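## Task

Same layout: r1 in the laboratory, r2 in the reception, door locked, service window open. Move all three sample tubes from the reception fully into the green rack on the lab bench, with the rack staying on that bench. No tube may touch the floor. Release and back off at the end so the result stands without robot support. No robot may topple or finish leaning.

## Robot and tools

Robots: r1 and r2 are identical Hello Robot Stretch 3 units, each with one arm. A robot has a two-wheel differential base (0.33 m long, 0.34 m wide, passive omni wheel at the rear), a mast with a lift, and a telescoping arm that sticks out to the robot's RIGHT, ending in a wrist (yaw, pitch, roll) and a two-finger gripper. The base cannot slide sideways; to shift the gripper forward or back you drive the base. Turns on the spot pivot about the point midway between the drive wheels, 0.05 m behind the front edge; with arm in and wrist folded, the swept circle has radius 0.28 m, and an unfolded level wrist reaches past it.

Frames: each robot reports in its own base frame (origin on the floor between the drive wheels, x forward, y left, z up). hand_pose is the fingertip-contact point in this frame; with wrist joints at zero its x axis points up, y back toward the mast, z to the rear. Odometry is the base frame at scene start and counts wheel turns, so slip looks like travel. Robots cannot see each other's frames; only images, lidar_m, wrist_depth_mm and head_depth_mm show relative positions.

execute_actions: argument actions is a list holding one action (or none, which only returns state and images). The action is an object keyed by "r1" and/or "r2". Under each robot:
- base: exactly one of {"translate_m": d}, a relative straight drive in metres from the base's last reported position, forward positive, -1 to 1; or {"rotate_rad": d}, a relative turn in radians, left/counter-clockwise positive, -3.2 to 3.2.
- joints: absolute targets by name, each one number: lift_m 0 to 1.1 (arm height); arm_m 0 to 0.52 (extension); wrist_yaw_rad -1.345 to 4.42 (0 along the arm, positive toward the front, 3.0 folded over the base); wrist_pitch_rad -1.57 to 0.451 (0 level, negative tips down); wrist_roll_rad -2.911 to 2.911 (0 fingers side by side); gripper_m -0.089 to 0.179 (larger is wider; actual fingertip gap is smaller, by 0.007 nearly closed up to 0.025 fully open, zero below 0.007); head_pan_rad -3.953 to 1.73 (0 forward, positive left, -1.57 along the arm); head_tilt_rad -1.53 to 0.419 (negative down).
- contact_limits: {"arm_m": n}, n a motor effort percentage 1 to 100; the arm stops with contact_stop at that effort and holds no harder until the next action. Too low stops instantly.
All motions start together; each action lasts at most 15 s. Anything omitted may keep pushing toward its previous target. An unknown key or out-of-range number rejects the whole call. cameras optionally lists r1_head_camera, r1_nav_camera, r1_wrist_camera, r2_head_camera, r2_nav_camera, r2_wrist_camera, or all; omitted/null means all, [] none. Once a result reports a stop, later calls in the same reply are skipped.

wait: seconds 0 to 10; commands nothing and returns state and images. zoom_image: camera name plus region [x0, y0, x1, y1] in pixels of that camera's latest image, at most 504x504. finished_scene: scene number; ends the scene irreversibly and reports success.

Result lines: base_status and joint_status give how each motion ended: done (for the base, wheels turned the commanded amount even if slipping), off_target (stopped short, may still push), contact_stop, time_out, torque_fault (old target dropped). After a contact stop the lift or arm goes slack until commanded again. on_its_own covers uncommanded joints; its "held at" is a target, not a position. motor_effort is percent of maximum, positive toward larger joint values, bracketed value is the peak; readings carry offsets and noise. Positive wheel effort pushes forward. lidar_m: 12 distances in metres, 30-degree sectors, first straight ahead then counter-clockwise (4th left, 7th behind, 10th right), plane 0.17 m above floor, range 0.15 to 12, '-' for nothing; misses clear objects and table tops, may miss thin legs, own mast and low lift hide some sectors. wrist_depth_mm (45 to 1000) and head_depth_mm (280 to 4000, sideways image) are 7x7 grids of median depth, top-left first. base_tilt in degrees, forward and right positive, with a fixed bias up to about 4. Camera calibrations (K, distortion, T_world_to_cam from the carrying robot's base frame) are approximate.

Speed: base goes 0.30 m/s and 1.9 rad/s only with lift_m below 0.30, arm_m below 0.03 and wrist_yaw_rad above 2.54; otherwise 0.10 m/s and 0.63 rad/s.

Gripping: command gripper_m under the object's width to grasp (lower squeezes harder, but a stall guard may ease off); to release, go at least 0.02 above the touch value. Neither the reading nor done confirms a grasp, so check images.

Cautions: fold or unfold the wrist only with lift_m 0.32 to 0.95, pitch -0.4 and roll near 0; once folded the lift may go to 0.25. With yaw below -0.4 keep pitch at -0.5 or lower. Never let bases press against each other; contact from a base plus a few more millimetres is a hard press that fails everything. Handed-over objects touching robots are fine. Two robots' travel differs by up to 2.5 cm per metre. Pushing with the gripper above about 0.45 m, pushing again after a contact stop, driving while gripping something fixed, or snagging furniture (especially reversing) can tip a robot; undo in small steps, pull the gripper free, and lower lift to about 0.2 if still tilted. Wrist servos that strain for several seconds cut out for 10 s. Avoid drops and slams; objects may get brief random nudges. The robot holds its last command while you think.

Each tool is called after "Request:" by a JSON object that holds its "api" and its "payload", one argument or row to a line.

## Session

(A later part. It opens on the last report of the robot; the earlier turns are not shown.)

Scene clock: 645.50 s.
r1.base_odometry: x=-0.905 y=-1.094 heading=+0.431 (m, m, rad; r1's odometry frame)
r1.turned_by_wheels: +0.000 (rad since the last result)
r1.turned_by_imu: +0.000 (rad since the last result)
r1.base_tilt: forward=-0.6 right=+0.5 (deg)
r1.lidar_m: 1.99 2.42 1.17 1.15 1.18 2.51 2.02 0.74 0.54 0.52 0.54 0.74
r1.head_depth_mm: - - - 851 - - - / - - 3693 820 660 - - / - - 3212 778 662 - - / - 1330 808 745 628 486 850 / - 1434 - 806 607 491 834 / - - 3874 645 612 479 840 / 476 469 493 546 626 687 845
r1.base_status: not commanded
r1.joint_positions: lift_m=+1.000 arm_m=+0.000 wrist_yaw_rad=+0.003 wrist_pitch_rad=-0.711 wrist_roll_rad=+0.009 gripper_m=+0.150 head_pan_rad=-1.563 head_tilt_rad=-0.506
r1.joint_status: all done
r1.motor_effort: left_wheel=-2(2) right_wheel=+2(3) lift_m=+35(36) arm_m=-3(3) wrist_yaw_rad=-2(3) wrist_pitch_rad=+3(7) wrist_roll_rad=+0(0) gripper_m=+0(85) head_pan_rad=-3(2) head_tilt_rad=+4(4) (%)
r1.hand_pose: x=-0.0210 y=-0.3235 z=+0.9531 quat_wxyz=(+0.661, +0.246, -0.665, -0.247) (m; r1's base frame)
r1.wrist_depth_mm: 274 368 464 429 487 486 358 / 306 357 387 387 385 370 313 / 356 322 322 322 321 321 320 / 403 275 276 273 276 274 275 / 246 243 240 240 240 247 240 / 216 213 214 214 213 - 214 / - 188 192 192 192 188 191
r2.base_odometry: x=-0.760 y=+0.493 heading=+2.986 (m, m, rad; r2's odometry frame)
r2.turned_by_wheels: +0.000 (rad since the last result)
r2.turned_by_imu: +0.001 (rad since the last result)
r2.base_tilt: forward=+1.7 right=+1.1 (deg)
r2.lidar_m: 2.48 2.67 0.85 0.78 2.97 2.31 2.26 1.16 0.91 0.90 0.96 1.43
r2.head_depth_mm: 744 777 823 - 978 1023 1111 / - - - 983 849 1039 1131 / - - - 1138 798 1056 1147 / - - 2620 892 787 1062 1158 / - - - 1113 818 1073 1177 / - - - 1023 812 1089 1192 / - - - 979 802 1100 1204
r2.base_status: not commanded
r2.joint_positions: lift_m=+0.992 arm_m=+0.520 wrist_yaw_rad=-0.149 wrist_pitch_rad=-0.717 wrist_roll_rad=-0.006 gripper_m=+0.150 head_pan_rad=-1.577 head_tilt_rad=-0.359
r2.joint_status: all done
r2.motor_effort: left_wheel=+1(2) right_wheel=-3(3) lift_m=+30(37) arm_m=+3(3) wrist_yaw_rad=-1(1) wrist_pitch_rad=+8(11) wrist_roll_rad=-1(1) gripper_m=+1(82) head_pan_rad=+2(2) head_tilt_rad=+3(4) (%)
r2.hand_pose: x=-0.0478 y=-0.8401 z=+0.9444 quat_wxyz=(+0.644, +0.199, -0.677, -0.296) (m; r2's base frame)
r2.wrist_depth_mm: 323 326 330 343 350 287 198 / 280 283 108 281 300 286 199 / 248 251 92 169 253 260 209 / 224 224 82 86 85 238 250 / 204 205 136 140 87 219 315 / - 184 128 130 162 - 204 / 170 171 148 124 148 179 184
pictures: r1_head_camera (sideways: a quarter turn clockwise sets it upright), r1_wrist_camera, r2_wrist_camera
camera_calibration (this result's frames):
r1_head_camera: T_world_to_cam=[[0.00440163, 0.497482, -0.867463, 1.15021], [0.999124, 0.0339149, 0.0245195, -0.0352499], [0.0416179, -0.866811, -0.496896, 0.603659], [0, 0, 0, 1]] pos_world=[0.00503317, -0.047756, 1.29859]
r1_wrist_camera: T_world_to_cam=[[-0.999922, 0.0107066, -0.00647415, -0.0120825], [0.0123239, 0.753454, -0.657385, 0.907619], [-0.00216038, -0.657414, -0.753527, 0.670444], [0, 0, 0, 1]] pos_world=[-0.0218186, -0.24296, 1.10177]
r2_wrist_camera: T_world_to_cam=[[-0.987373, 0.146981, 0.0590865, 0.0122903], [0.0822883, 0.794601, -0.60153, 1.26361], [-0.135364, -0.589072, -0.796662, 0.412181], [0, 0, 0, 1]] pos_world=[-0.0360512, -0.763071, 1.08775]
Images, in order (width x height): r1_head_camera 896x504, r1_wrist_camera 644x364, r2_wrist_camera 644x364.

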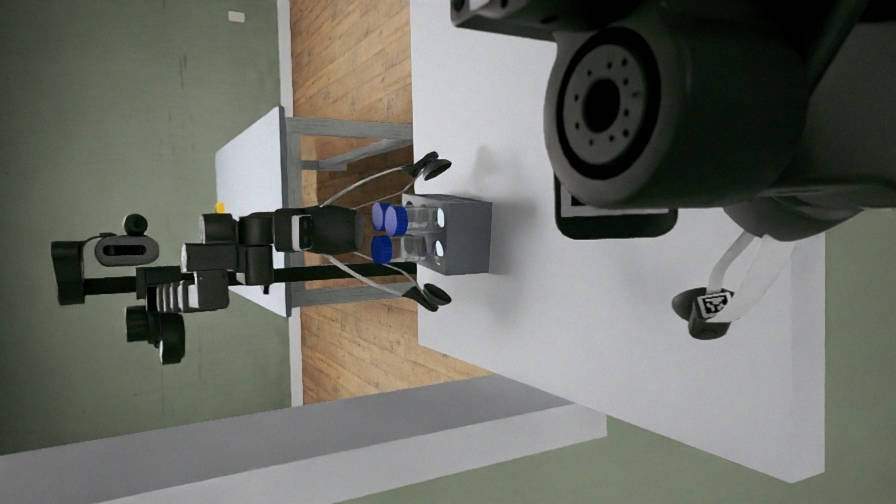

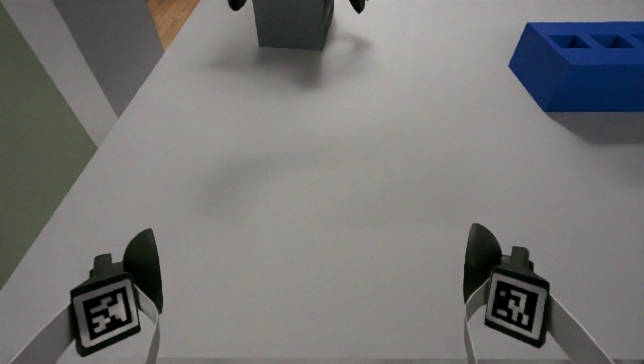

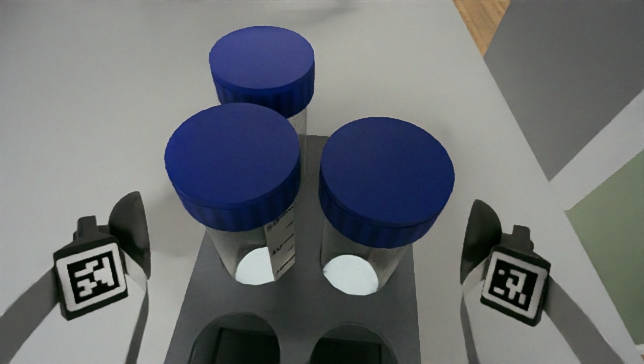

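Request:
{"api": "execute_actions", "payload": {
  "actions": [
    {"r1": {"base": {"translate_m": 0.033}, "joints": {"arm_m": 0.383, "lift_m": 0.977}}, "r2": {"joints": {"arm_m": 0.12, "lift_m": 1.03}}}
  ],
  "cameras": ["r1_wrist_camera", "r2_head_camera", "r2_wrist_camera"]
}}

Scene clock: 667.10 s.
r1.base_odometry: x=-0.875 y=-1.080 heading=+0.431 (m, m, rad; r1's odometry frame)
r1.turned_by_wheels: +0.000 (rad since the last result)
r1.turned_by_imu: +0.000 (rad since the last result)
r1.base_tilt: forward=-0.6 right=+0.6 (deg)
r1.lidar_m: 1.98 2.38 3.25 1.15 1.19 2.55 2.01 0.74 0.54 0.52 0.54 0.74
r1.head_depth_mm: - - - 769 588 465 813 / - - - 815 594 467 820 / - - - 728 600 470 822 / - 1148 2299 749 602 473 827 / - - - 890 608 474 833 / - 549 537 560 610 492 841 / 414 440 492 553 623 720 845
r1.base_status: done
r1.joint_positions: lift_m=+0.977 arm_m=+0.383 wrist_yaw_rad=+0.001 wrist_pitch_rad=-0.713 wrist_roll_rad=+0.009 gripper_m=+0.150 head_pan_rad=-1.563 head_tilt_rad=-0.506
r1.joint_status: all done
r1.motor_effort: left_wheel=-2(5) right_wheel=+2(7) lift_m=+30(30) arm_m=+5(4) wrist_yaw_rad=-1(2) wrist_pitch_rad=+3(3) wrist_roll_rad=+0(0) gripper_m=+1(1) head_pan_rad=-2(2) head_tilt_rad=+4(4) (%)
r1.hand_pose: x=-0.0213 y=-0.7058 z=+0.9301 quat_wxyz=(+0.660, +0.246, -0.665, -0.248) (m; r1's base frame)
r1.wrist_depth_mm: - - - - - - - / - - 119 114 114 - - / - 291 275 111 94 283 281 / - 242 230 82 80 242 242 / - 214 168 141 137 217 211 / 193 188 125 128 163 - 187 / - 166 147 126 134 165 169
r2.base_odometry: x=-0.760 y=+0.493 heading=+2.986 (m, m, rad; r2's odometry frame)
r2.turned_by_wheels: +0.000 (rad since the last result)
r2.turned_by_imu: +0.001 (rad since the last result)
r2.base_tilt: forward=+1.6 right=+1.0 (deg)
r2.lidar_m: 2.48 2.67 0.85 0.78 2.95 2.31 2.26 1.16 0.92 0.90 0.96 1.43
r2.head_depth_mm: 743 779 817 - - 1054 1115 / - - - - - 1067 1125 / - - 3129 - - - 1144 / - - 957 1126 793 - 1155 / - - - 1111 817 1086 1179 / - - - 1023 812 1087 1191 / - - - 979 805 1098 1200
r2.base_status: not commanded
r2.joint_positions: lift_m=+1.030 arm_m=+0.120 wrist_yaw_rad=-0.149 wrist_pitch_rad=-0.716 wrist_roll_rad=-0.006 gripper_m=+0.150 head_pan_rad=-1.577 head_tilt_rad=-0.359
r2.joint_status: all done
r2.motor_effort: left_wheel=+2(1) right_wheel=-3(3) lift_m=+40(42) arm_m=-6(7) wrist_yaw_rad=-1(1) wrist_pitch_rad=+8(8) wrist_roll_rad=-1(1) gripper_m=+2(0) head_pan_rad=+2(1) head_tilt_rad=+3(3) (%)
r2.hand_pose: x=-0.0479 y=-0.4409 z=+0.9823 quat_wxyz=(+0.644, +0.199, -0.677, -0.296) (m; r2's base frame)
r2.wrist_depth_mm: 388 395 393 412 543 577 584 / 357 364 373 378 621 672 682 / 715 715 737 751 774 793 794 / 851 849 892 906 935 945 - / - - - - - - - / - - - - - - - / - - - - - - -
pictures: r1_wrist_camera, r2_head_camera (sideways: a quarter turn clockwise sets it upright), r2_wrist_camera
camera_calibration (this result's frames):
r1_wrist_camera: T_world_to_cam=[[-0.999902, 0.0123957, -0.00645762, -0.00726123], [0.0135897, 0.754225, -0.656475, 1.18027], [-0.00326694, -0.656499, -0.75432, 0.403142], [0, 0, 0, 1]] pos_world=[-0.021983, -0.625437, 1.07887]
r2_head_camera: T_world_to_cam=[[-0.0541971, 0.363577, -0.929986, 1.22616], [0.997685, -0.0185968, -0.0654128, 0.0810926], [-0.0410773, -0.931379, -0.361727, 0.425459], [0, 0, 0, 1]] pos_world=[0.00302632, -0.0480329, 1.29952]
r2_wrist_camera: T_world_to_cam=[[-0.987363, 0.147044, 0.0590873, -0.0486215], [0.0821908, 0.793953, -0.602398, 0.969763], [-0.135492, -0.589929, -0.796006, 0.676459], [0, 0, 0, 1]] pos_world=[-0.0360581, -0.363734, 1.12552]
Images, in order (width x height): r1_wrist_camera 644x364, r2_head_camera 896x504, r2_wrist_camera 644x364.

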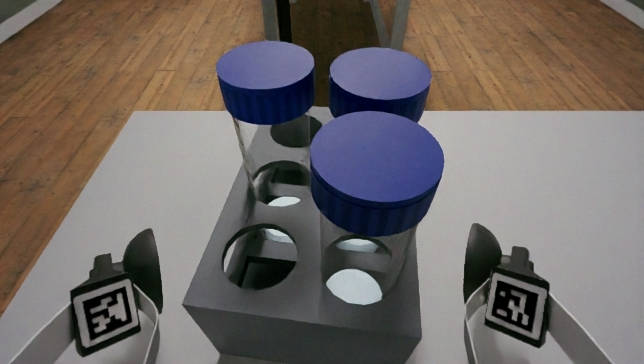

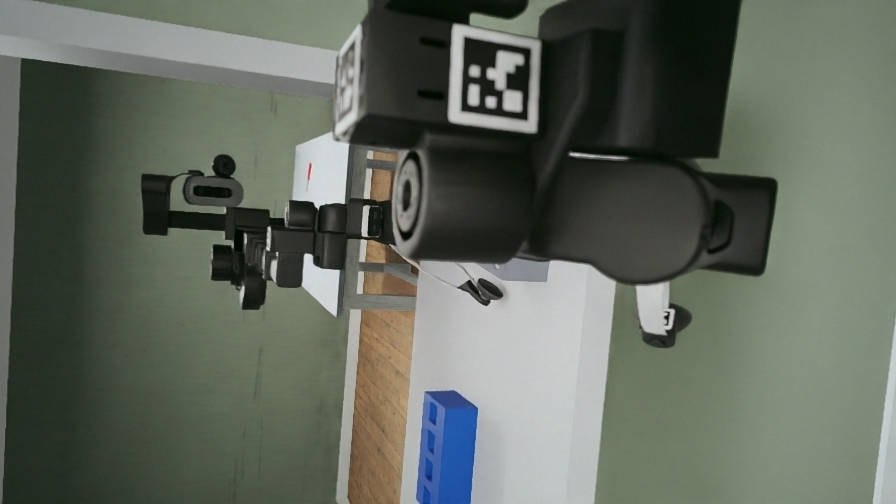

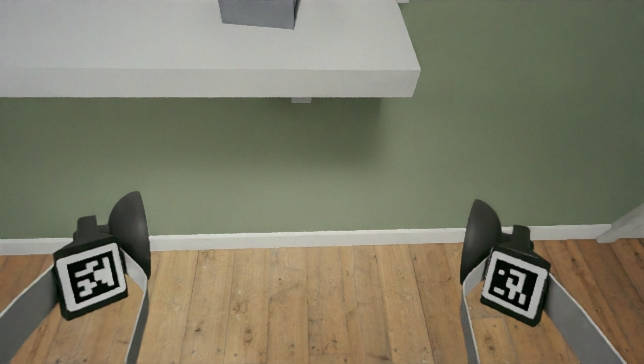

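Request:
{"api": "execute_actions", "payload": {
  "actions": [
    {"r1": {"joints": {"arm_m": 0.40, "gripper_m": 0.05}}, "r2": {"joints": {"arm_m": 0.02, "wrist_yaw_rad": 0.0}}}
  ],
  "cameras": ["r1_wrist_camera", "r1_head_camera"]
}}

Scene clock: 680.37 s.
r1.base_odometry: x=-0.875 y=-1.080 heading=+0.431 (m, m, rad; r1's odometry frame)
r1.turned_by_wheels: +0.000 (rad since the last result)
r1.turned_by_imu: +0.000 (rad since the last result)
r1.base_tilt: forward=-0.6 right=+0.5 (deg)
r1.lidar_m: 1.97 2.38 3.27 1.15 1.19 2.55 2.02 0.74 0.54 0.52 0.54 0.75
r1.head_depth_mm: - - - 769 593 465 813 / - - - 817 594 468 819 / - - - 741 600 471 822 / - 1230 2315 758 603 472 830 / - - - 843 609 476 831 / - 546 537 559 613 492 838 / 414 441 492 554 626 721 842
r1.base_status: not commanded
r1.joint_positions: lift_m=+0.977 arm_m=+0.400 wrist_yaw_rad=+0.002 wrist_pitch_rad=-0.698 wrist_roll_rad=+0.006 gripper_m=+0.055 head_pan_rad=-1.563 head_tilt_rad=-0.506
r1.joint_status: gripper_m off_target (ended at +0.055, target +0.050); the others done
r1.motor_effort: left_wheel=-1(2) right_wheel=+1(2) lift_m=+30(31) arm_m=+5(4) wrist_yaw_rad=-1(1) wrist_pitch_rad=-1(4) wrist_roll_rad=+1(1) gripper_m=-24(99) head_pan_rad=-3(2) head_tilt_rad=+4(3) (%)
r1.hand_pose: x=-0.0213 y=-0.7255 z=+0.9327 quat_wxyz=(+0.663, +0.242, -0.666, -0.242) (m; r1's base frame)
r1.wrist_depth_mm: - - - - - - - / - - - 123 122 - - / - - 282 115 103 - - / - 249 242 172 83 248 249 / - 217 172 141 76 217 216 / 196 197 135 154 137 195 192 / 176 169 132 120 118 168 172
r2.base_odometry: x=-0.760 y=+0.493 heading=+2.986 (m, m, rad; r2's odometry frame)
r2.turned_by_wheels: +0.000 (rad since the last result)
r2.turned_by_imu: +0.001 (rad since the last result)
r2.base_tilt: forward=+1.7 right=+1.1 (deg)
r2.lidar_m: 2.48 2.67 0.85 0.78 2.96 2.31 2.26 1.17 0.91 0.90 0.97 1.43
r2.head_depth_mm: 742 778 825 861 - - - / - - - 950 - - - / - - 3136 1068 - - - / - - 946 912 783 - - / - - - 1110 817 1074 1197 / - - - 1029 814 1087 1212 / - - - 983 804 1102 1207
r2.base_status: not commanded
r2.joint_positions: lift_m=+1.030 arm_m=+0.020 wrist_yaw_rad=-0.002 wrist_pitch_rad=-0.715 wrist_roll_rad=-0.006 gripper_m=+0.150 head_pan_rad=-1.577 head_tilt_rad=-0.359
r2.joint_status: all done
r2.motor_effort: left_wheel=+2(2) right_wheel=-3(3) lift_m=+40(40) arm_m=-7(7) wrist_yaw_rad=+1(2) wrist_pitch_rad=+8(7) wrist_roll_rad=-1(1) gripper_m=+0(1) head_pan_rad=+2(2) head_tilt_rad=+3(4) (%)
r2.hand_pose: x=-0.0219 y=-0.3429 z=+0.9823 quat_wxyz=(+0.664, +0.248, -0.660, -0.248) (m; r2's base frame)
r2.wrist_depth_mm: 724 454 440 438 436 631 621 / 835 813 793 760 746 726 694 / - 963 916 885 867 816 793 / - - - - - - 958 / - - - - - - - / - - - - - - - / - - - - - - -
pictures: r1_head_camera (sideways: a quarter turn clockwise sets it upright), r1_wrist_camera
camera_calibration (this result's frames):
r1_head_camera: T_world_to_cam=[[0.00440163, 0.497481, -0.867464, 1.15021], [0.999124, 0.0339149, 0.0245195, -0.0352499], [0.0416179, -0.866811, -0.496896, 0.603659], [0, 0, 0, 1]] pos_world=[0.00503317, -0.047756, 1.29859]
r1_wrist_camera: T_world_to_cam=[[-0.999935, 0.0103062, -0.00486389, -0.00991241], [0.0109196, 0.744325, -0.667728, 1.20013], [-0.00326139, -0.667738, -0.74439, 0.374846], [0, 0, 0, 1]] pos_world=[-0.0217941, -0.642883, 1.08034]
Images, in order (width x height): r1_head_camera 896x504, r1_wrist_camera 644x364.

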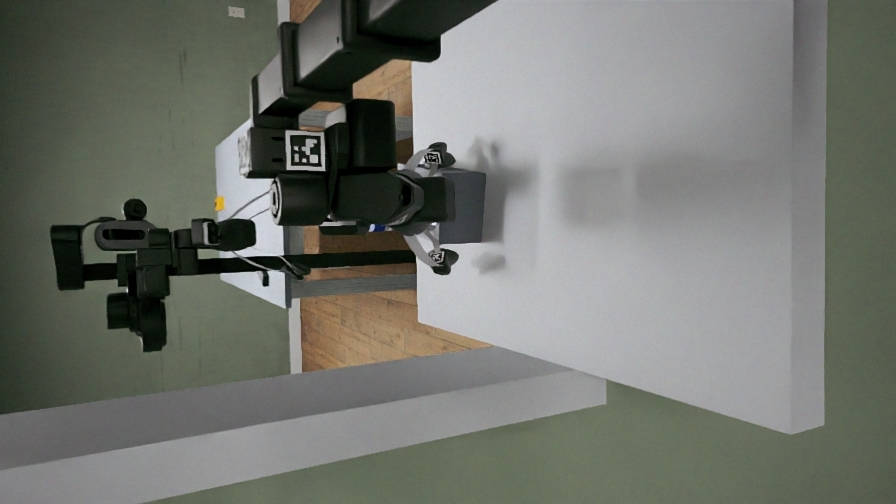

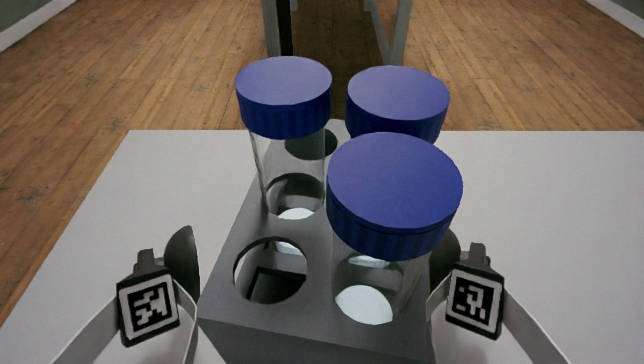

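Request:
{"api": "execute_actions", "payload": {
  "actions": [
    {"r1": {"joints": {"gripper_m": 0.175}}}
  ],
  "cameras": []
}}

Request:
{"api": "execute_actions", "payload": {
  "actions": [
    {"r1": {"base": {"translate_m": 0.024}, "joints": {"wrist_yaw_rad": -0.175, "arm_m": 0.413}}}
  ],
  "cameras": ["r1_wrist_camera", "r2_head_camera"]
}}

Scene clock: 693.33 s.
r1.base_odometry: x=-0.875 y=-1.080 heading=+0.431 (m, m, rad; r1's odometry frame)
r1.turned_by_wheels: +0.000 (rad since the last result)
r1.turned_by_imu: +0.000 (rad since the last result)
r1.base_tilt: forward=-0.6 right=+0.5 (deg)
r1.lidar_m: 1.98 2.39 3.25 1.15 1.19 2.54 2.02 0.74 0.54 0.52 0.54 0.75
r1.head_depth_mm: - - - 770 589 465 813 / - - - 782 595 468 817 / - - - 745 599 470 822 / - 1227 2388 756 604 474 827 / - - - 890 606 476 835 / - 547 539 559 609 494 837 / 413 441 493 552 625 718 846
r1.base_status: not commanded
r1.joint_positions: lift_m=+0.977 arm_m=+0.400 wrist_yaw_rad=+0.002 wrist_pitch_rad=-0.711 wrist_roll_rad=+0.006 gripper_m=+0.175 head_pan_rad=-1.563 head_tilt_rad=-0.506
r1.joint_status: all done
r1.motor_effort: left_wheel=-2(2) right_wheel=+2(2) lift_m=+30(30) arm_m=+4(6) wrist_yaw_rad=-2(2) wrist_pitch_rad=+3(3) wrist_roll_rad=+1(1) gripper_m=+0(86) head_pan_rad=-2(2) head_tilt_rad=+3(4) (%)
r1.hand_pose: x=-0.0213 y=-0.7232 z=+0.9303 quat_wxyz=(+0.661, +0.246, -0.664, -0.247) (m; r1's base frame)
r1.wrist_depth_mm: - - - - - - - / - - - 112 110 - - / - - 274 113 91 283 283 / - 243 236 166 78 243 242 / - 212 172 141 79 215 212 / - 188 128 147 151 189 188 / - 169 143 117 117 169 167
r2.base_odometry: x=-0.760 y=+0.493 heading=+2.986 (m, m, rad; r2's odometry frame)
r2.turned_by_wheels: +0.000 (rad since the last result)
r2.turned_by_imu: +0.001 (rad since the last result)
r2.base_tilt: forward=+1.7 right=+1.1 (deg)
r2.lidar_m: 2.48 2.66 0.85 0.78 2.96 2.30 2.26 1.17 0.91 0.90 0.97 1.43
r2.head_depth_mm: 743 779 825 864 - - - / - - - 951 - - - / - - 3139 1068 - - - / - - 945 925 782 - - / - - - 1112 820 1080 1192 / - - - 1030 815 1086 1210 / - - - 980 804 1100 1205
r2.base_status: not commanded
r2.joint_positions: lift_m=+1.030 arm_m=+0.020 wrist_yaw_rad=-0.002 wrist_pitch_rad=-0.715 wrist_roll_rad=-0.006 gripper_m=+0.150 head_pan_rad=-1.577 head_tilt_rad=-0.359
r2.joint_status: not commanded
r2.motor_effort: left_wheel=+2(2) right_wheel=-3(3) lift_m=+40(40) arm_m=-7(6) wrist_yaw_rad=+1(1) wrist_pitch_rad=+8(8) wrist_roll_rad=-1(1) gripper_m=+0(0) head_pan_rad=+2(2) head_tilt_rad=+4(4) (%)
r2.hand_pose: x=-0.0219 y=-0.3429 z=+0.9823 quat_wxyz=(+0.664, +0.248, -0.660, -0.248) (m; r2's base frame)
r2.wrist_depth_mm: 712 452 440 439 434 632 616 / 837 811 786 768 740 717 695 / - 948 933 899 843 828 819 / - - - - - - 948 / - - - - - - - / - - - - - - - / - - - - - - -
pictures: none
No camera images: the call's "cameras" was empty. Leave "cameras" out to get every camera's image.

Scene clock: 695.60 s.
r1.base_odometry: x=-0.853 y=-1.070 heading=+0.431 (m, m, rad; r1's odometry frame)
r1.turned_by_wheels: +0.000 (rad since the last result)
r1.turned_by_imu: +0.000 (rad since the last result)
r1.base_tilt: forward=-0.6 right=+0.5 (deg)
r1.lidar_m: 1.98 2.35 3.25 1.14 1.22 2.57 2.02 0.74 0.54 0.52 0.54 0.75
r1.head_depth_mm: - - - 767 592 465 812 / - - 3415 780 594 466 816 / - - - 740 599 470 823 / - 1224 2413 792 603 472 832 / - - - 757 607 474 832 / 468 459 494 541 622 689 838 / 404 446 495 553 625 715 843
r1.base_status: done
r1.joint_positions: lift_m=+0.977 arm_m=+0.413 wrist_yaw_rad=-0.172 wrist_pitch_rad=-0.711 wrist_roll_rad=+0.006 gripper_m=+0.175 head_pan_rad=-1.563 head_tilt_rad=-0.506
r1.joint_status: all done
r1.motor_effort: left_wheel=-2(4) right_wheel=+2(8) lift_m=+31(30) arm_m=+4(4) wrist_yaw_rad=-2(3) wrist_pitch_rad=+3(3) wrist_roll_rad=+1(1) gripper_m=+2(1) head_pan_rad=-2(3) head_tilt_rad=+4(4) (%)
r1.hand_pose: x=-0.0522 y=-0.7334 z=+0.9303 quat_wxyz=(+0.637, +0.188, -0.683, -0.303) (m; r1's base frame)
r1.wrist_depth_mm: - - - - - - - / - - 114 114 - - - / - - 98 103 98 282 282 / - 242 223 83 78 242 242 / 216 212 173 81 70 215 211 / 197 188 156 148 148 188 189 / - 169 112 113 115 169 167
r2.base_odometry: x=-0.760 y=+0.493 heading=+2.986 (m, m, rad; r2's odometry frame)
r2.turned_by_wheels: +0.000 (rad since the last result)
r2.turned_by_imu: +0.000 (rad since the last result)
r2.base_tilt: forward=+1.7 right=+1.0 (deg)
r2.lidar_m: 2.49 2.66 0.85 0.78 2.96 2.30 2.26 1.16 0.91 0.90 0.96 1.43
r2.head_depth_mm: 744 776 824 859 - - - / - - - 954 - - - / - 1503 2699 1075 - - - / - - 1324 927 779 - - / - - - 1111 818 1077 1198 / - - - 1026 812 1086 1202 / - - - 977 804 1102 1204
r2.base_status: not commanded
r2.joint_positions: lift_m=+1.030 arm_m=+0.020 wrist_yaw_rad=-0.002 wrist_pitch_rad=-0.715 wrist_roll_rad=-0.006 gripper_m=+0.150 head_pan_rad=-1.577 head_tilt_rad=-0.359
r2.joint_status: not commanded
r2.motor_effort: left_wheel=+2(3) right_wheel=-3(3) lift_m=+40(40) arm_m=-7(6) wrist_yaw_rad=+1(1) wrist_pitch_rad=+7(7) wrist_roll_rad=-1(1) gripper_m=+0(0) head_pan_rad=+2(2) head_tilt_rad=+3(3) (%)
r2.hand_pose: x=-0.0219 y=-0.3429 z=+0.9823 quat_wxyz=(+0.664, +0.248, -0.660, -0.248) (m; r2's base frame)
r2.wrist_depth_mm: 725 455 439 438 433 632 611 / 845 814 787 754 741 718 702 / - 956 947 889 871 843 811 / - - - - - - 945 / - - - - - - - / - - - - - - - / - - - - - - -
pictures: r1_wrist_camera, r2_head_camera (sideways: a quarter turn clockwise sets it upright)
camera_calibration (this result's frames):
r1_wrist_camera: T_world_to_cam=[[-0.983025, 0.183413, -0.00471151, 0.0869569], [0.141243, 0.740119, -0.657476, 1.19888], [-0.117103, -0.64698, -0.753461, 0.385362], [0, 0, 0, 1]] pos_world=[-0.0387252, -0.653939, 1.079]
r2_head_camera: T_world_to_cam=[[-0.054197, 0.363576, -0.929987, 1.22616], [0.997685, -0.0185969, -0.0654127, 0.0810926], [-0.0410774, -0.931379, -0.361726, 0.425458], [0, 0, 0, 1]] pos_world=[0.00302631, -0.0480329, 1.29952]
Images, in order (width x height): r1_wrist_camera 644x364, r2_head_camera 896x504.

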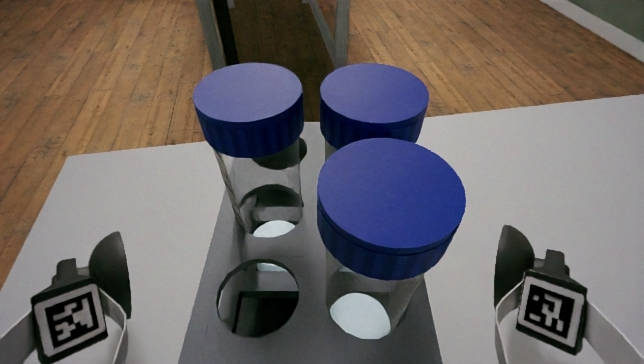

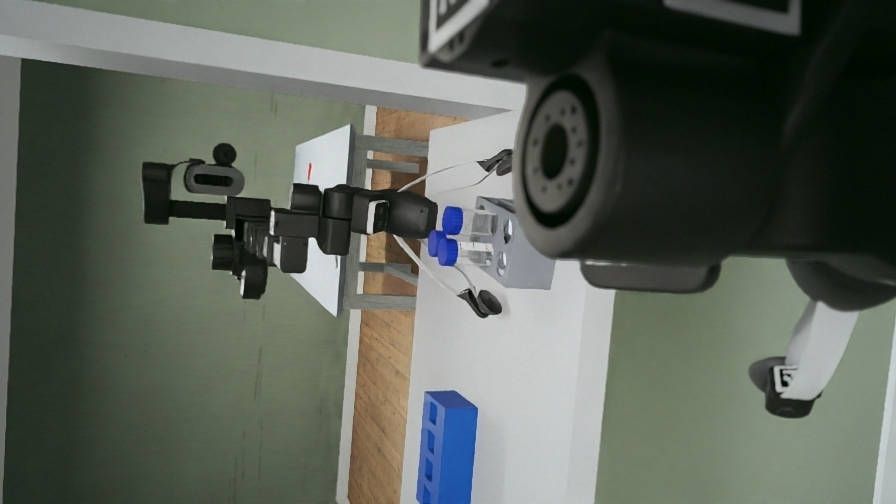

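Request:
{"api": "execute_actions", "payload": {
  "actions": [
    {"r1": {"joints": {"gripper_m": 0.05}}}
  ],
  "cameras": ["r1_wrist_camera", "r2_head_camera"]
}}

Scene clock: 701.60 s.
r1.base_odometry: x=-0.853 y=-1.070 heading=+0.431 (m, m, rad; r1's odometry frame)
r1.turned_by_wheels: +0.000 (rad since the last result)
r1.turned_by_imu: +0.000 (rad since the last result)
r1.base_tilt: forward=-0.6 right=+0.5 (deg)
r1.lidar_m: 1.98 2.37 3.22 1.14 1.21 2.57 2.02 0.74 0.54 0.52 0.54 0.74
r1.head_depth_mm: - - - 766 590 465 812 / - - 3462 797 596 468 818 / - - - 741 599 470 825 / - 1236 2420 793 604 474 830 / - - - 757 608 476 833 / 468 459 494 544 620 690 839 / 404 447 494 552 625 719 846
r1.base_status: not commanded
r1.joint_positions: lift_m=+0.977 arm_m=+0.413 wrist_yaw_rad=-0.173 wrist_pitch_rad=-0.693 wrist_roll_rad=+0.006 gripper_m=+0.051 head_pan_rad=-1.563 head_tilt_rad=-0.506
r1.joint_status: all done
r1.motor_effort: left_wheel=-1(2) right_wheel=+0(2) lift_m=+29(30) arm_m=+4(4) wrist_yaw_rad=-2(2) wrist_pitch_rad=-2(3) wrist_roll_rad=+1(1) gripper_m=-26(97) head_pan_rad=-2(3) head_tilt_rad=+4(3) (%)
r1.hand_pose: x=-0.0528 y=-0.7368 z=+0.9337 quat_wxyz=(+0.640, +0.181, -0.685, -0.297) (m; r1's base frame)
r1.wrist_depth_mm: - - - - - - - / - - - - - - - / - - 103 106 106 295 296 / - 252 214 109 84 251 251 / 225 219 183 80 73 219 218 / 194 198 145 133 75 196 193 / 177 170 120 119 140 170 173
r2.base_odometry: x=-0.760 y=+0.493 heading=+2.986 (m, m, rad; r2's odometry frame)
r2.turned_by_wheels: +0.000 (rad since the last result)
r2.turned_by_imu: +0.001 (rad since the last result)
r2.base_tilt: forward=+1.7 right=+1.0 (deg)
r2.lidar_m: 2.48 2.67 0.85 0.78 2.95 2.30 2.25 1.17 0.91 0.90 0.96 1.43
r2.head_depth_mm: 742 778 827 861 - - - / - - - 951 - - - / - 1502 2713 1009 - - - / - - 1328 908 784 - - / - - - 1111 818 1077 1194 / - - - 1024 815 1091 1210 / - - - 983 804 1103 1207
r2.base_status: not commanded
r2.joint_positions: lift_m=+1.030 arm_m=+0.020 wrist_yaw_rad=-0.002 wrist_pitch_rad=-0.715 wrist_roll_rad=-0.006 gripper_m=+0.150 head_pan_rad=-1.577 head_tilt_rad=-0.359
r2.joint_status: not commanded
r2.motor_effort: left_wheel=+2(2) right_wheel=-3(3) lift_m=+40(40) arm_m=-7(7) wrist_yaw_rad=+1(1) wrist_pitch_rad=+8(8) wrist_roll_rad=-1(1) gripper_m=+1(0) head_pan_rad=+2(2) head_tilt_rad=+3(4) (%)
r2.hand_pose: x=-0.0219 y=-0.3429 z=+0.9823 quat_wxyz=(+0.664, +0.248, -0.660, -0.248) (m; r2's base frame)
r2.wrist_depth_mm: 727 457 441 435 439 630 614 / 852 820 786 775 747 699 706 / - 964 942 899 853 830 798 / - - - - - - 955 / - - - - - - - / - - - - - - - / - - - - - - -
pictures: r1_wrist_camera, r2_head_camera (sideways: a quarter turn clockwise sets it upright)
camera_calibration (this result's frames):
r1_wrist_camera: T_world_to_cam=[[-0.982999, 0.183545, -0.00500284, 0.0873543], [0.139333, 0.727915, -0.671362, 1.20756], [-0.119584, -0.660645, -0.741113, 0.363945], [0, 0, 0, 1]] pos_world=[-0.0388612, -0.654593, 1.08087]
r2_head_camera: T_world_to_cam=[[-0.054197, 0.363576, -0.929987, 1.22616], [0.997685, -0.0185972, -0.0654127, 0.0810926], [-0.0410776, -0.931379, -0.361726, 0.425458], [0, 0, 0, 1]] pos_world=[0.0030263, -0.0480329, 1.29952]
Images, in order (width x height): r1_wrist_camera 644x364, r2_head_camera 896x504.

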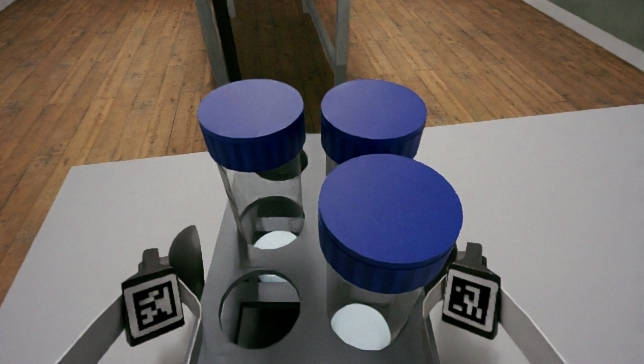

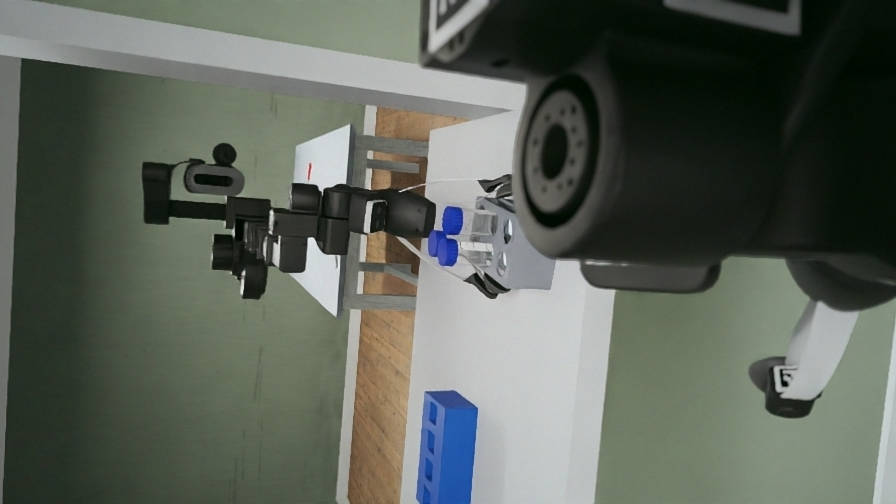

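Request:
{"api": "execute_actions", "payload": {
  "actions": [
    {"r1": {"joints": {"lift_m": 0.988}}}
  ],
  "cameras": ["r1_wrist_camera", "r2_head_camera"]
}}

Scene clock: 709.43 s.
r1.base_odometry: x=-0.853 y=-1.070 heading=+0.431 (m, m, rad; r1's odometry frame)
r1.turned_by_wheels: +0.000 (rad since the last result)
r1.turned_by_imu: +0.000 (rad since the last result)
r1.base_tilt: forward=-0.6 right=+0.5 (deg)
r1.lidar_m: 1.98 2.36 3.21 1.14 1.21 2.57 2.02 0.74 0.54 0.52 0.54 0.75
r1.head_depth_mm: - - - 768 590 466 813 / - - 2935 817 597 467 819 / - - - 734 598 470 823 / - 1228 2380 794 603 472 827 / - - - 759 606 475 837 / 469 459 494 540 620 687 839 / 403 446 495 552 624 714 846
r1.base_status: not commanded
r1.joint_positions: lift_m=+0.988 arm_m=+0.413 wrist_yaw_rad=-0.174 wrist_pitch_rad=-0.715 wrist_roll_rad=+0.010 gripper_m=+0.064 head_pan_rad=-1.563 head_tilt_rad=-0.506
r1.joint_status: all done
r1.on_its_own: gripper_m is held at +0.063, not at your +0.050, by its stall guard, which is not easing now
r1.motor_effort: left_wheel=-1(2) right_wheel=+1(2) lift_m=+35(35) arm_m=+3(4) wrist_yaw_rad=+0(1) wrist_pitch_rad=+5(6) wrist_roll_rad=+0(1) gripper_m=-16(20) head_pan_rad=-3(3) head_tilt_rad=+2(4) (%)
r1.hand_pose: x=-0.0523 y=-0.7327 z=+0.9403 quat_wxyz=(+0.635, +0.188, -0.684, -0.306) (m; r1's base frame)
r1.wrist_depth_mm: - - - - - - - / - - - - - - - / - - 105 108 112 299 296 / - 256 108 111 103 255 254 / 235 223 187 82 79 224 223 / 204 204 141 82 73 199 198 / 181 175 154 124 127 179 178
r2.base_odometry: x=-0.760 y=+0.493 heading=+2.986 (m, m, rad; r2's odometry frame)
r2.turned_by_wheels: +0.000 (rad since the last result)
r2.turned_by_imu: +0.001 (rad since the last result)
r2.base_tilt: forward=+1.7 right=+1.0 (deg)
r2.lidar_m: 2.49 2.66 0.85 0.78 2.95 2.30 2.26 1.16 0.91 0.90 0.96 1.43
r2.head_depth_mm: 745 776 823 862 - - - / - - - 956 - - - / - 1499 2701 1066 - - - / - - 2607 903 786 - - / - - - 1110 823 1074 1191 / - - - 1024 811 1088 1206 / - - - 979 803 1100 1207
r2.base_status: not commanded
r2.joint_positions: lift_m=+1.030 arm_m=+0.020 wrist_yaw_rad=-0.002 wrist_pitch_rad=-0.715 wrist_roll_rad=-0.006 gripper_m=+0.150 head_pan_rad=-1.577 head_tilt_rad=-0.359
r2.joint_status: not commanded
r2.motor_effort: left_wheel=+2(2) right_wheel=-3(3) lift_m=+40(40) arm_m=-7(7) wrist_yaw_rad=+1(1) wrist_pitch_rad=+8(8) wrist_roll_rad=-1(1) gripper_m=+0(0) head_pan_rad=+2(2) head_tilt_rad=+4(4) (%)
r2.hand_pose: x=-0.0219 y=-0.3429 z=+0.9823 quat_wxyz=(+0.664, +0.248, -0.660, -0.248) (m; r2's base frame)
r2.wrist_depth_mm: 727 452 434 435 434 628 619 / 844 800 787 762 737 727 700 / - 950 921 907 861 824 802 / - - - - - - 967 / - - - - - - - / - - - - - - - / - - - - - - -
pictures: r1_wrist_camera, r2_head_camera (sideways: a quarter turn clockwise sets it upright)
camera_calibration (this result's frames):
r1_wrist_camera: T_world_to_cam=[[-0.98224, 0.187483, -0.0074514, 0.0923094], [0.146568, 0.741878, -0.65432, 1.20359], [-0.117146, -0.643791, -0.756181, 0.398285], [0, 0, 0, 1]] pos_world=[-0.0390802, -0.653809, 1.08939]
r2_head_camera: T_world_to_cam=[[-0.054197, 0.363576, -0.929987, 1.22616], [0.997685, -0.018597, -0.0654127, 0.0810926], [-0.0410775, -0.931379, -0.361726, 0.425458], [0, 0, 0, 1]] pos_world=[0.00302631, -0.0480329, 1.29952]
Images, in order (width x height): r1_wrist_camera 644x364, r2_head_camera 896x504.

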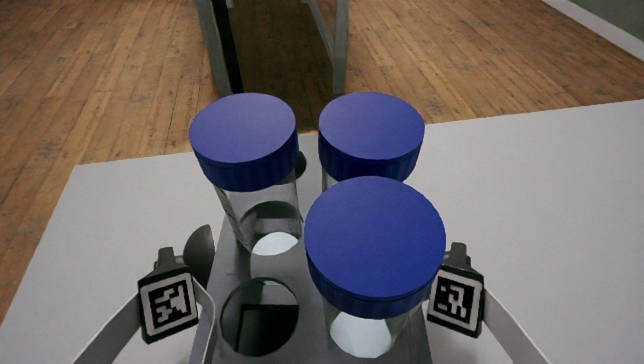

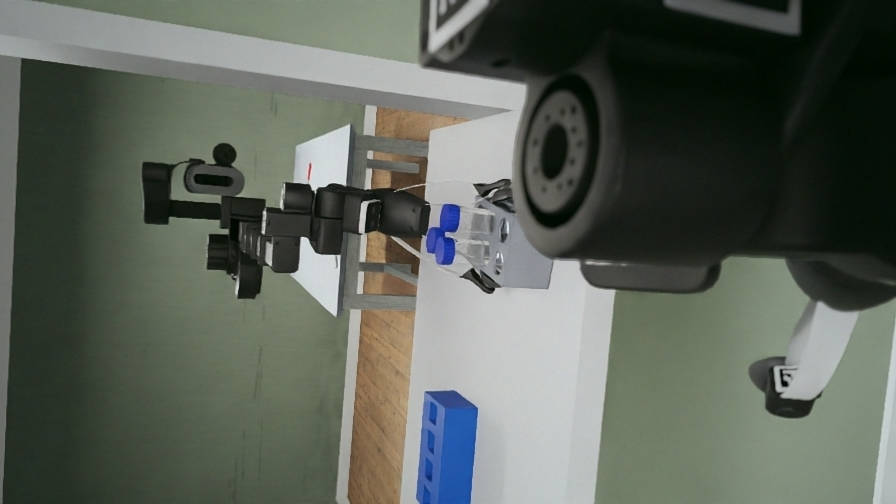

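Request:
{"api": "execute_actions", "payload": {
  "actions": [
    {"r1": {"joints": {"lift_m": 1.012, "gripper_m": 0.057}}}
  ],
  "cameras": ["r1_wrist_camera", "r2_head_camera", "r1_head_camera"]
}}

Scene clock: 713.90 s.
r1.base_odometry: x=-0.853 y=-1.070 heading=+0.431 (m, m, rad; r1's odometry frame)
r1.turned_by_wheels: +0.000 (rad since the last result)
r1.turned_by_imu: +0.000 (rad since the last result)
r1.base_tilt: forward=-0.6 right=+0.5 (deg)
r1.lidar_m: 1.98 2.35 3.22 1.14 1.21 2.57 2.02 0.73 0.54 0.52 0.54 0.74
r1.head_depth_mm: - - - 811 591 464 813 / - - 3411 820 596 467 815 / - - - 730 601 470 821 / - 1232 2356 794 604 473 826 / - - - 761 606 476 834 / 468 459 494 540 622 687 844 / 403 446 496 553 624 720 845
r1.base_status: not commanded
r1.joint_positions: lift_m=+1.012 arm_m=+0.413 wrist_yaw_rad=-0.174 wrist_pitch_rad=-0.727 wrist_roll_rad=+0.010 gripper_m=+0.058 head_pan_rad=-1.563 head_tilt_rad=-0.506
r1.joint_status: all done
r1.motor_effort: left_wheel=-1(2) right_wheel=+1(1) lift_m=+38(40) arm_m=+3(3) wrist_yaw_rad=-1(1) wrist_pitch_rad=+8(8) wrist_roll_rad=+0(0) gripper_m=-15(48) head_pan_rad=-2(3) head_tilt_rad=+4(4) (%)
r1.hand_pose: x=-0.0519 y=-0.7305 z=+0.9622 quat_wxyz=(+0.633, +0.192, -0.683, -0.309) (m; r1's base frame)
r1.wrist_depth_mm: - - - - - - - / - - - - - - - / - - 102 102 104 326 328 / - 283 95 100 95 282 284 / - 248 181 83 81 248 247 / - 223 140 76 73 221 221 / 204 195 166 126 127 199 199
r2.base_odometry: x=-0.760 y=+0.493 heading=+2.986 (m, m, rad; r2's odometry frame)
r2.turned_by_wheels: +0.000 (rad since the last result)
r2.turned_by_imu: +0.001 (rad since the last result)
r2.base_tilt: forward=+1.7 right=+1.1 (deg)
r2.lidar_m: 2.48 2.66 0.85 0.78 2.96 2.29 2.26 1.16 0.91 0.90 0.96 1.43
r2.head_depth_mm: 745 777 829 861 - - - / - - - 950 - - - / - 1498 2622 1071 - - - / - - 2631 862 786 - - / - - - 1111 820 1077 1188 / - - - 1024 815 1088 1201 / - - - 982 804 1103 1203
r2.base_status: not commanded
r2.joint_positions: lift_m=+1.030 arm_m=+0.020 wrist_yaw_rad=-0.002 wrist_pitch_rad=-0.715 wrist_roll_rad=-0.006 gripper_m=+0.150 head_pan_rad=-1.577 head_tilt_rad=-0.359
r2.joint_status: not commanded
r2.motor_effort: left_wheel=+1(2) right_wheel=-3(3) lift_m=+39(39) arm_m=-7(7) wrist_yaw_rad=+1(1) wrist_pitch_rad=+7(8) wrist_roll_rad=-1(1) gripper_m=+0(0) head_pan_rad=+2(1) head_tilt_rad=+4(4) (%)
r2.hand_pose: x=-0.0219 y=-0.3429 z=+0.9823 quat_wxyz=(+0.664, +0.248, -0.660, -0.248) (m; r2's base frame)
r2.wrist_depth_mm: 717 453 438 439 434 640 616 / 847 821 790 768 741 713 703 / - 955 946 881 887 823 797 / - - - - - - 946 / - - - - - - - / - - - - - - - / - - - - - - -
pictures: r1_head_camera (sideways: a quarter turn clockwise sets it upright), r1_wrist_camera, r2_head_camera (sideways: a quarter turn clockwise sets it upright)
camera_calibration (this result's frames):
r1_head_camera: T_world_to_cam=[[0.004405, 0.49738, -0.867522, 1.15029], [0.999124, 0.0339125, 0.0245164, -0.0352458], [0.0416138, -0.86687, -0.496795, 0.603527], [0, 0, 0, 1]] pos_world=[0.00503292, -0.0477564, 1.29859]
r1_wrist_camera: T_world_to_cam=[[-0.982225, 0.187566, -0.00726553, 0.0923207], [0.147908, 0.749557, -0.645204, 1.21307], [-0.115572, -0.63481, -0.763976, 0.43039], [0, 0, 0, 1]] pos_world=[-0.0390013, -0.653362, 1.11215]
r2_head_camera: T_world_to_cam=[[-0.054197, 0.363576, -0.929987, 1.22616], [0.997685, -0.0185969, -0.0654127, 0.0810926], [-0.0410774, -0.931379, -0.361727, 0.425458], [0, 0, 0, 1]] pos_world=[0.00302631, -0.0480329, 1.29952]
Images, in order (width x height): r1_head_camera 896x504, r1_wrist_camera 644x364, r2_head_camera 896x504.

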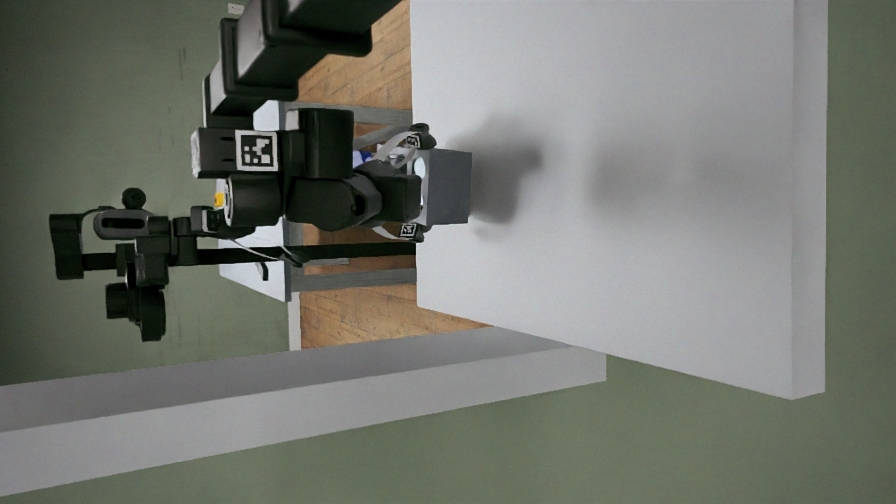

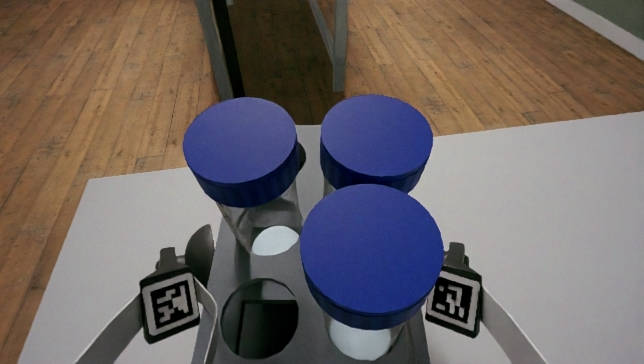

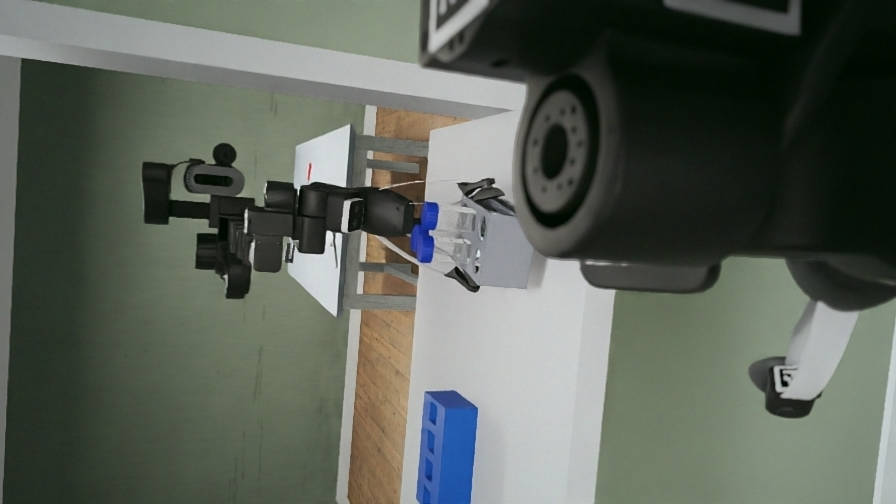

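Request:
{"api": "zoom_image", "payload": {
  "camera": "r2_head_camera",
  "region": [380, 160, 560, 310]
}}

Request:
{"api": "zoom_image", "payload": {
  "camera": "r1_head_camera",
  "region": [340, 110, 520, 260]
}}

Region (380, 160, 560, 310) of r2_head_camera's 896x504 image, scaled by 2.800, with more detail than that image has.

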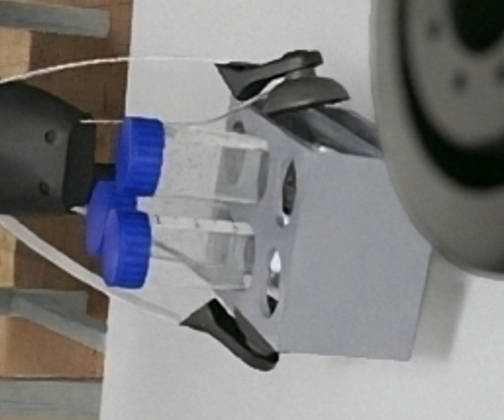

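Region (340, 110, 520, 260) of r1_head_camera's 896x504 image, scaled by 2.800, with more detail than that image has.

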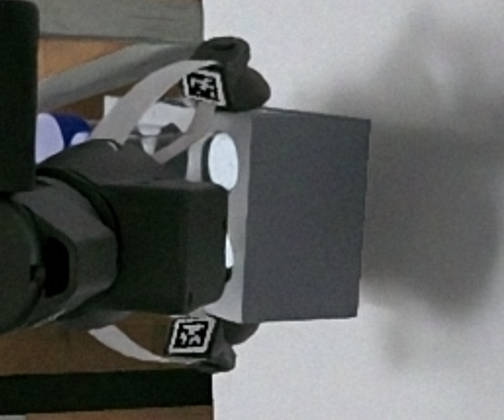

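Request:
{"api": "execute_actions", "payload": {
  "actions": [],
  "cameras": ["r1_wrist_camera"]
}}

Scene clock: 721.73 s.
r1.base_odometry: x=-0.853 y=-1.070 heading=+0.431 (m, m, rad; r1's odometry frame)
r1.turned_by_wheels: +0.000 (rad since the last result)
r1.turned_by_imu: +0.000 (rad since the last result)
r1.base_tilt: forward=-0.6 right=+0.6 (deg)
r1.lidar_m: 1.98 2.35 3.23 1.14 1.21 2.57 2.02 0.74 0.54 0.52 0.54 0.75
r1.head_depth_mm: - - - 812 591 465 813 / - - 3439 816 595 466 819 / - - - 727 599 469 822 / - 1230 2337 796 603 472 829 / - - - 759 606 475 832 / 468 459 493 539 619 687 840 / 403 446 496 552 623 717 843
r1.base_status: not commanded
r1.joint_positions: lift_m=+1.012 arm_m=+0.413 wrist_yaw_rad=-0.174 wrist_pitch_rad=-0.727 wrist_roll_rad=+0.010 gripper_m=+0.058 head_pan_rad=-1.563 head_tilt_rad=-0.506
r1.joint_status: all done
r1.motor_effort: left_wheel=-2(2) right_wheel=+1(1) lift_m=+37(40) arm_m=+3(3) wrist_yaw_rad=-1(1) wrist_pitch_rad=+8(8) wrist_roll_rad=+0(0) gripper_m=-16(48) head_pan_rad=-2(3) head_tilt_rad=+4(4) (%)
r1.hand_pose: x=-0.0519 y=-0.7305 z=+0.9622 quat_wxyz=(+0.633, +0.192, -0.683, -0.309) (m; r1's base frame)
r1.wrist_depth_mm: - - - - - - - / - - - - - - - / - - 102 102 104 326 326 / - 283 95 101 95 282 283 / - 248 181 83 80 248 247 / - 224 141 76 73 221 221 / 203 196 166 126 128 198 199
r2.base_odometry: x=-0.760 y=+0.493 heading=+2.986 (m, m, rad; r2's odometry frame)
r2.turned_by_wheels: +0.000 (rad since the last result)
r2.turned_by_imu: +0.001 (rad since the last result)
r2.base_tilt: forward=+1.7 right=+1.0 (deg)
r2.lidar_m: 2.48 2.66 0.85 0.78 2.96 2.30 2.26 1.17 0.91 0.90 0.97 1.43
r2.head_depth_mm: 742 778 824 859 - - - / - - - 947 - - - / - 1507 2664 1073 - - - / - - 2653 861 784 - - / - - - 1114 818 1079 1199 / - - - 1023 815 1089 1205 / - - - 981 805 1105 1202
r2.base_status: not commanded
r2.joint_positions: lift_m=+1.030 arm_m=+0.020 wrist_yaw_rad=-0.002 wrist_pitch_rad=-0.715 wrist_roll_rad=-0.006 gripper_m=+0.150 head_pan_rad=-1.577 head_tilt_rad=-0.359
r2.joint_status: not commanded
r2.motor_effort: left_wheel=+2(2) right_wheel=-3(3) lift_m=+40(39) arm_m=-7(7) wrist_yaw_rad=+1(1) wrist_pitch_rad=+8(8) wrist_roll_rad=-1(1) gripper_m=+0(0) head_pan_rad=+2(1) head_tilt_rad=+4(4) (%)
r2.hand_pose: x=-0.0219 y=-0.3429 z=+0.9823 quat_wxyz=(+0.664, +0.248, -0.660, -0.248) (m; r2's base frame)
r2.wrist_depth_mm: 720 455 440 439 430 629 618 / 832 809 777 762 738 718 690 / - 962 923 877 845 839 790 / - - - - - - 953 / - - - - - - - / - - - - - - - / - - - - - - -
pictures: r1_wrist_camera
camera_calibration (this result's frames):
r1_wrist_camera: T_world_to_cam=[[-0.982225, 0.187566, -0.00726554, 0.0923207], [0.147908, 0.749557, -0.645204, 1.21307], [-0.115572, -0.63481, -0.763976, 0.43039], [0, 0, 0, 1]] pos_world=[-0.0390013, -0.653362, 1.11215]
Images, in order (width x height): r1_wrist_camera 644x364.

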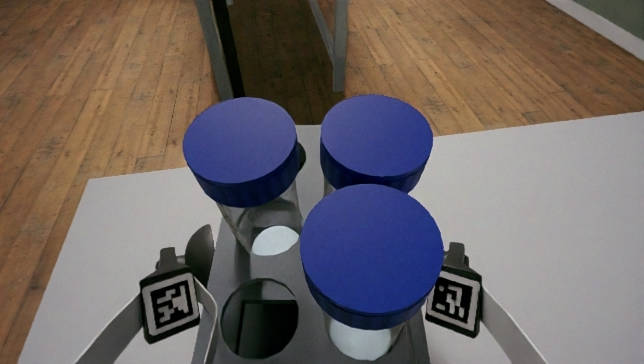

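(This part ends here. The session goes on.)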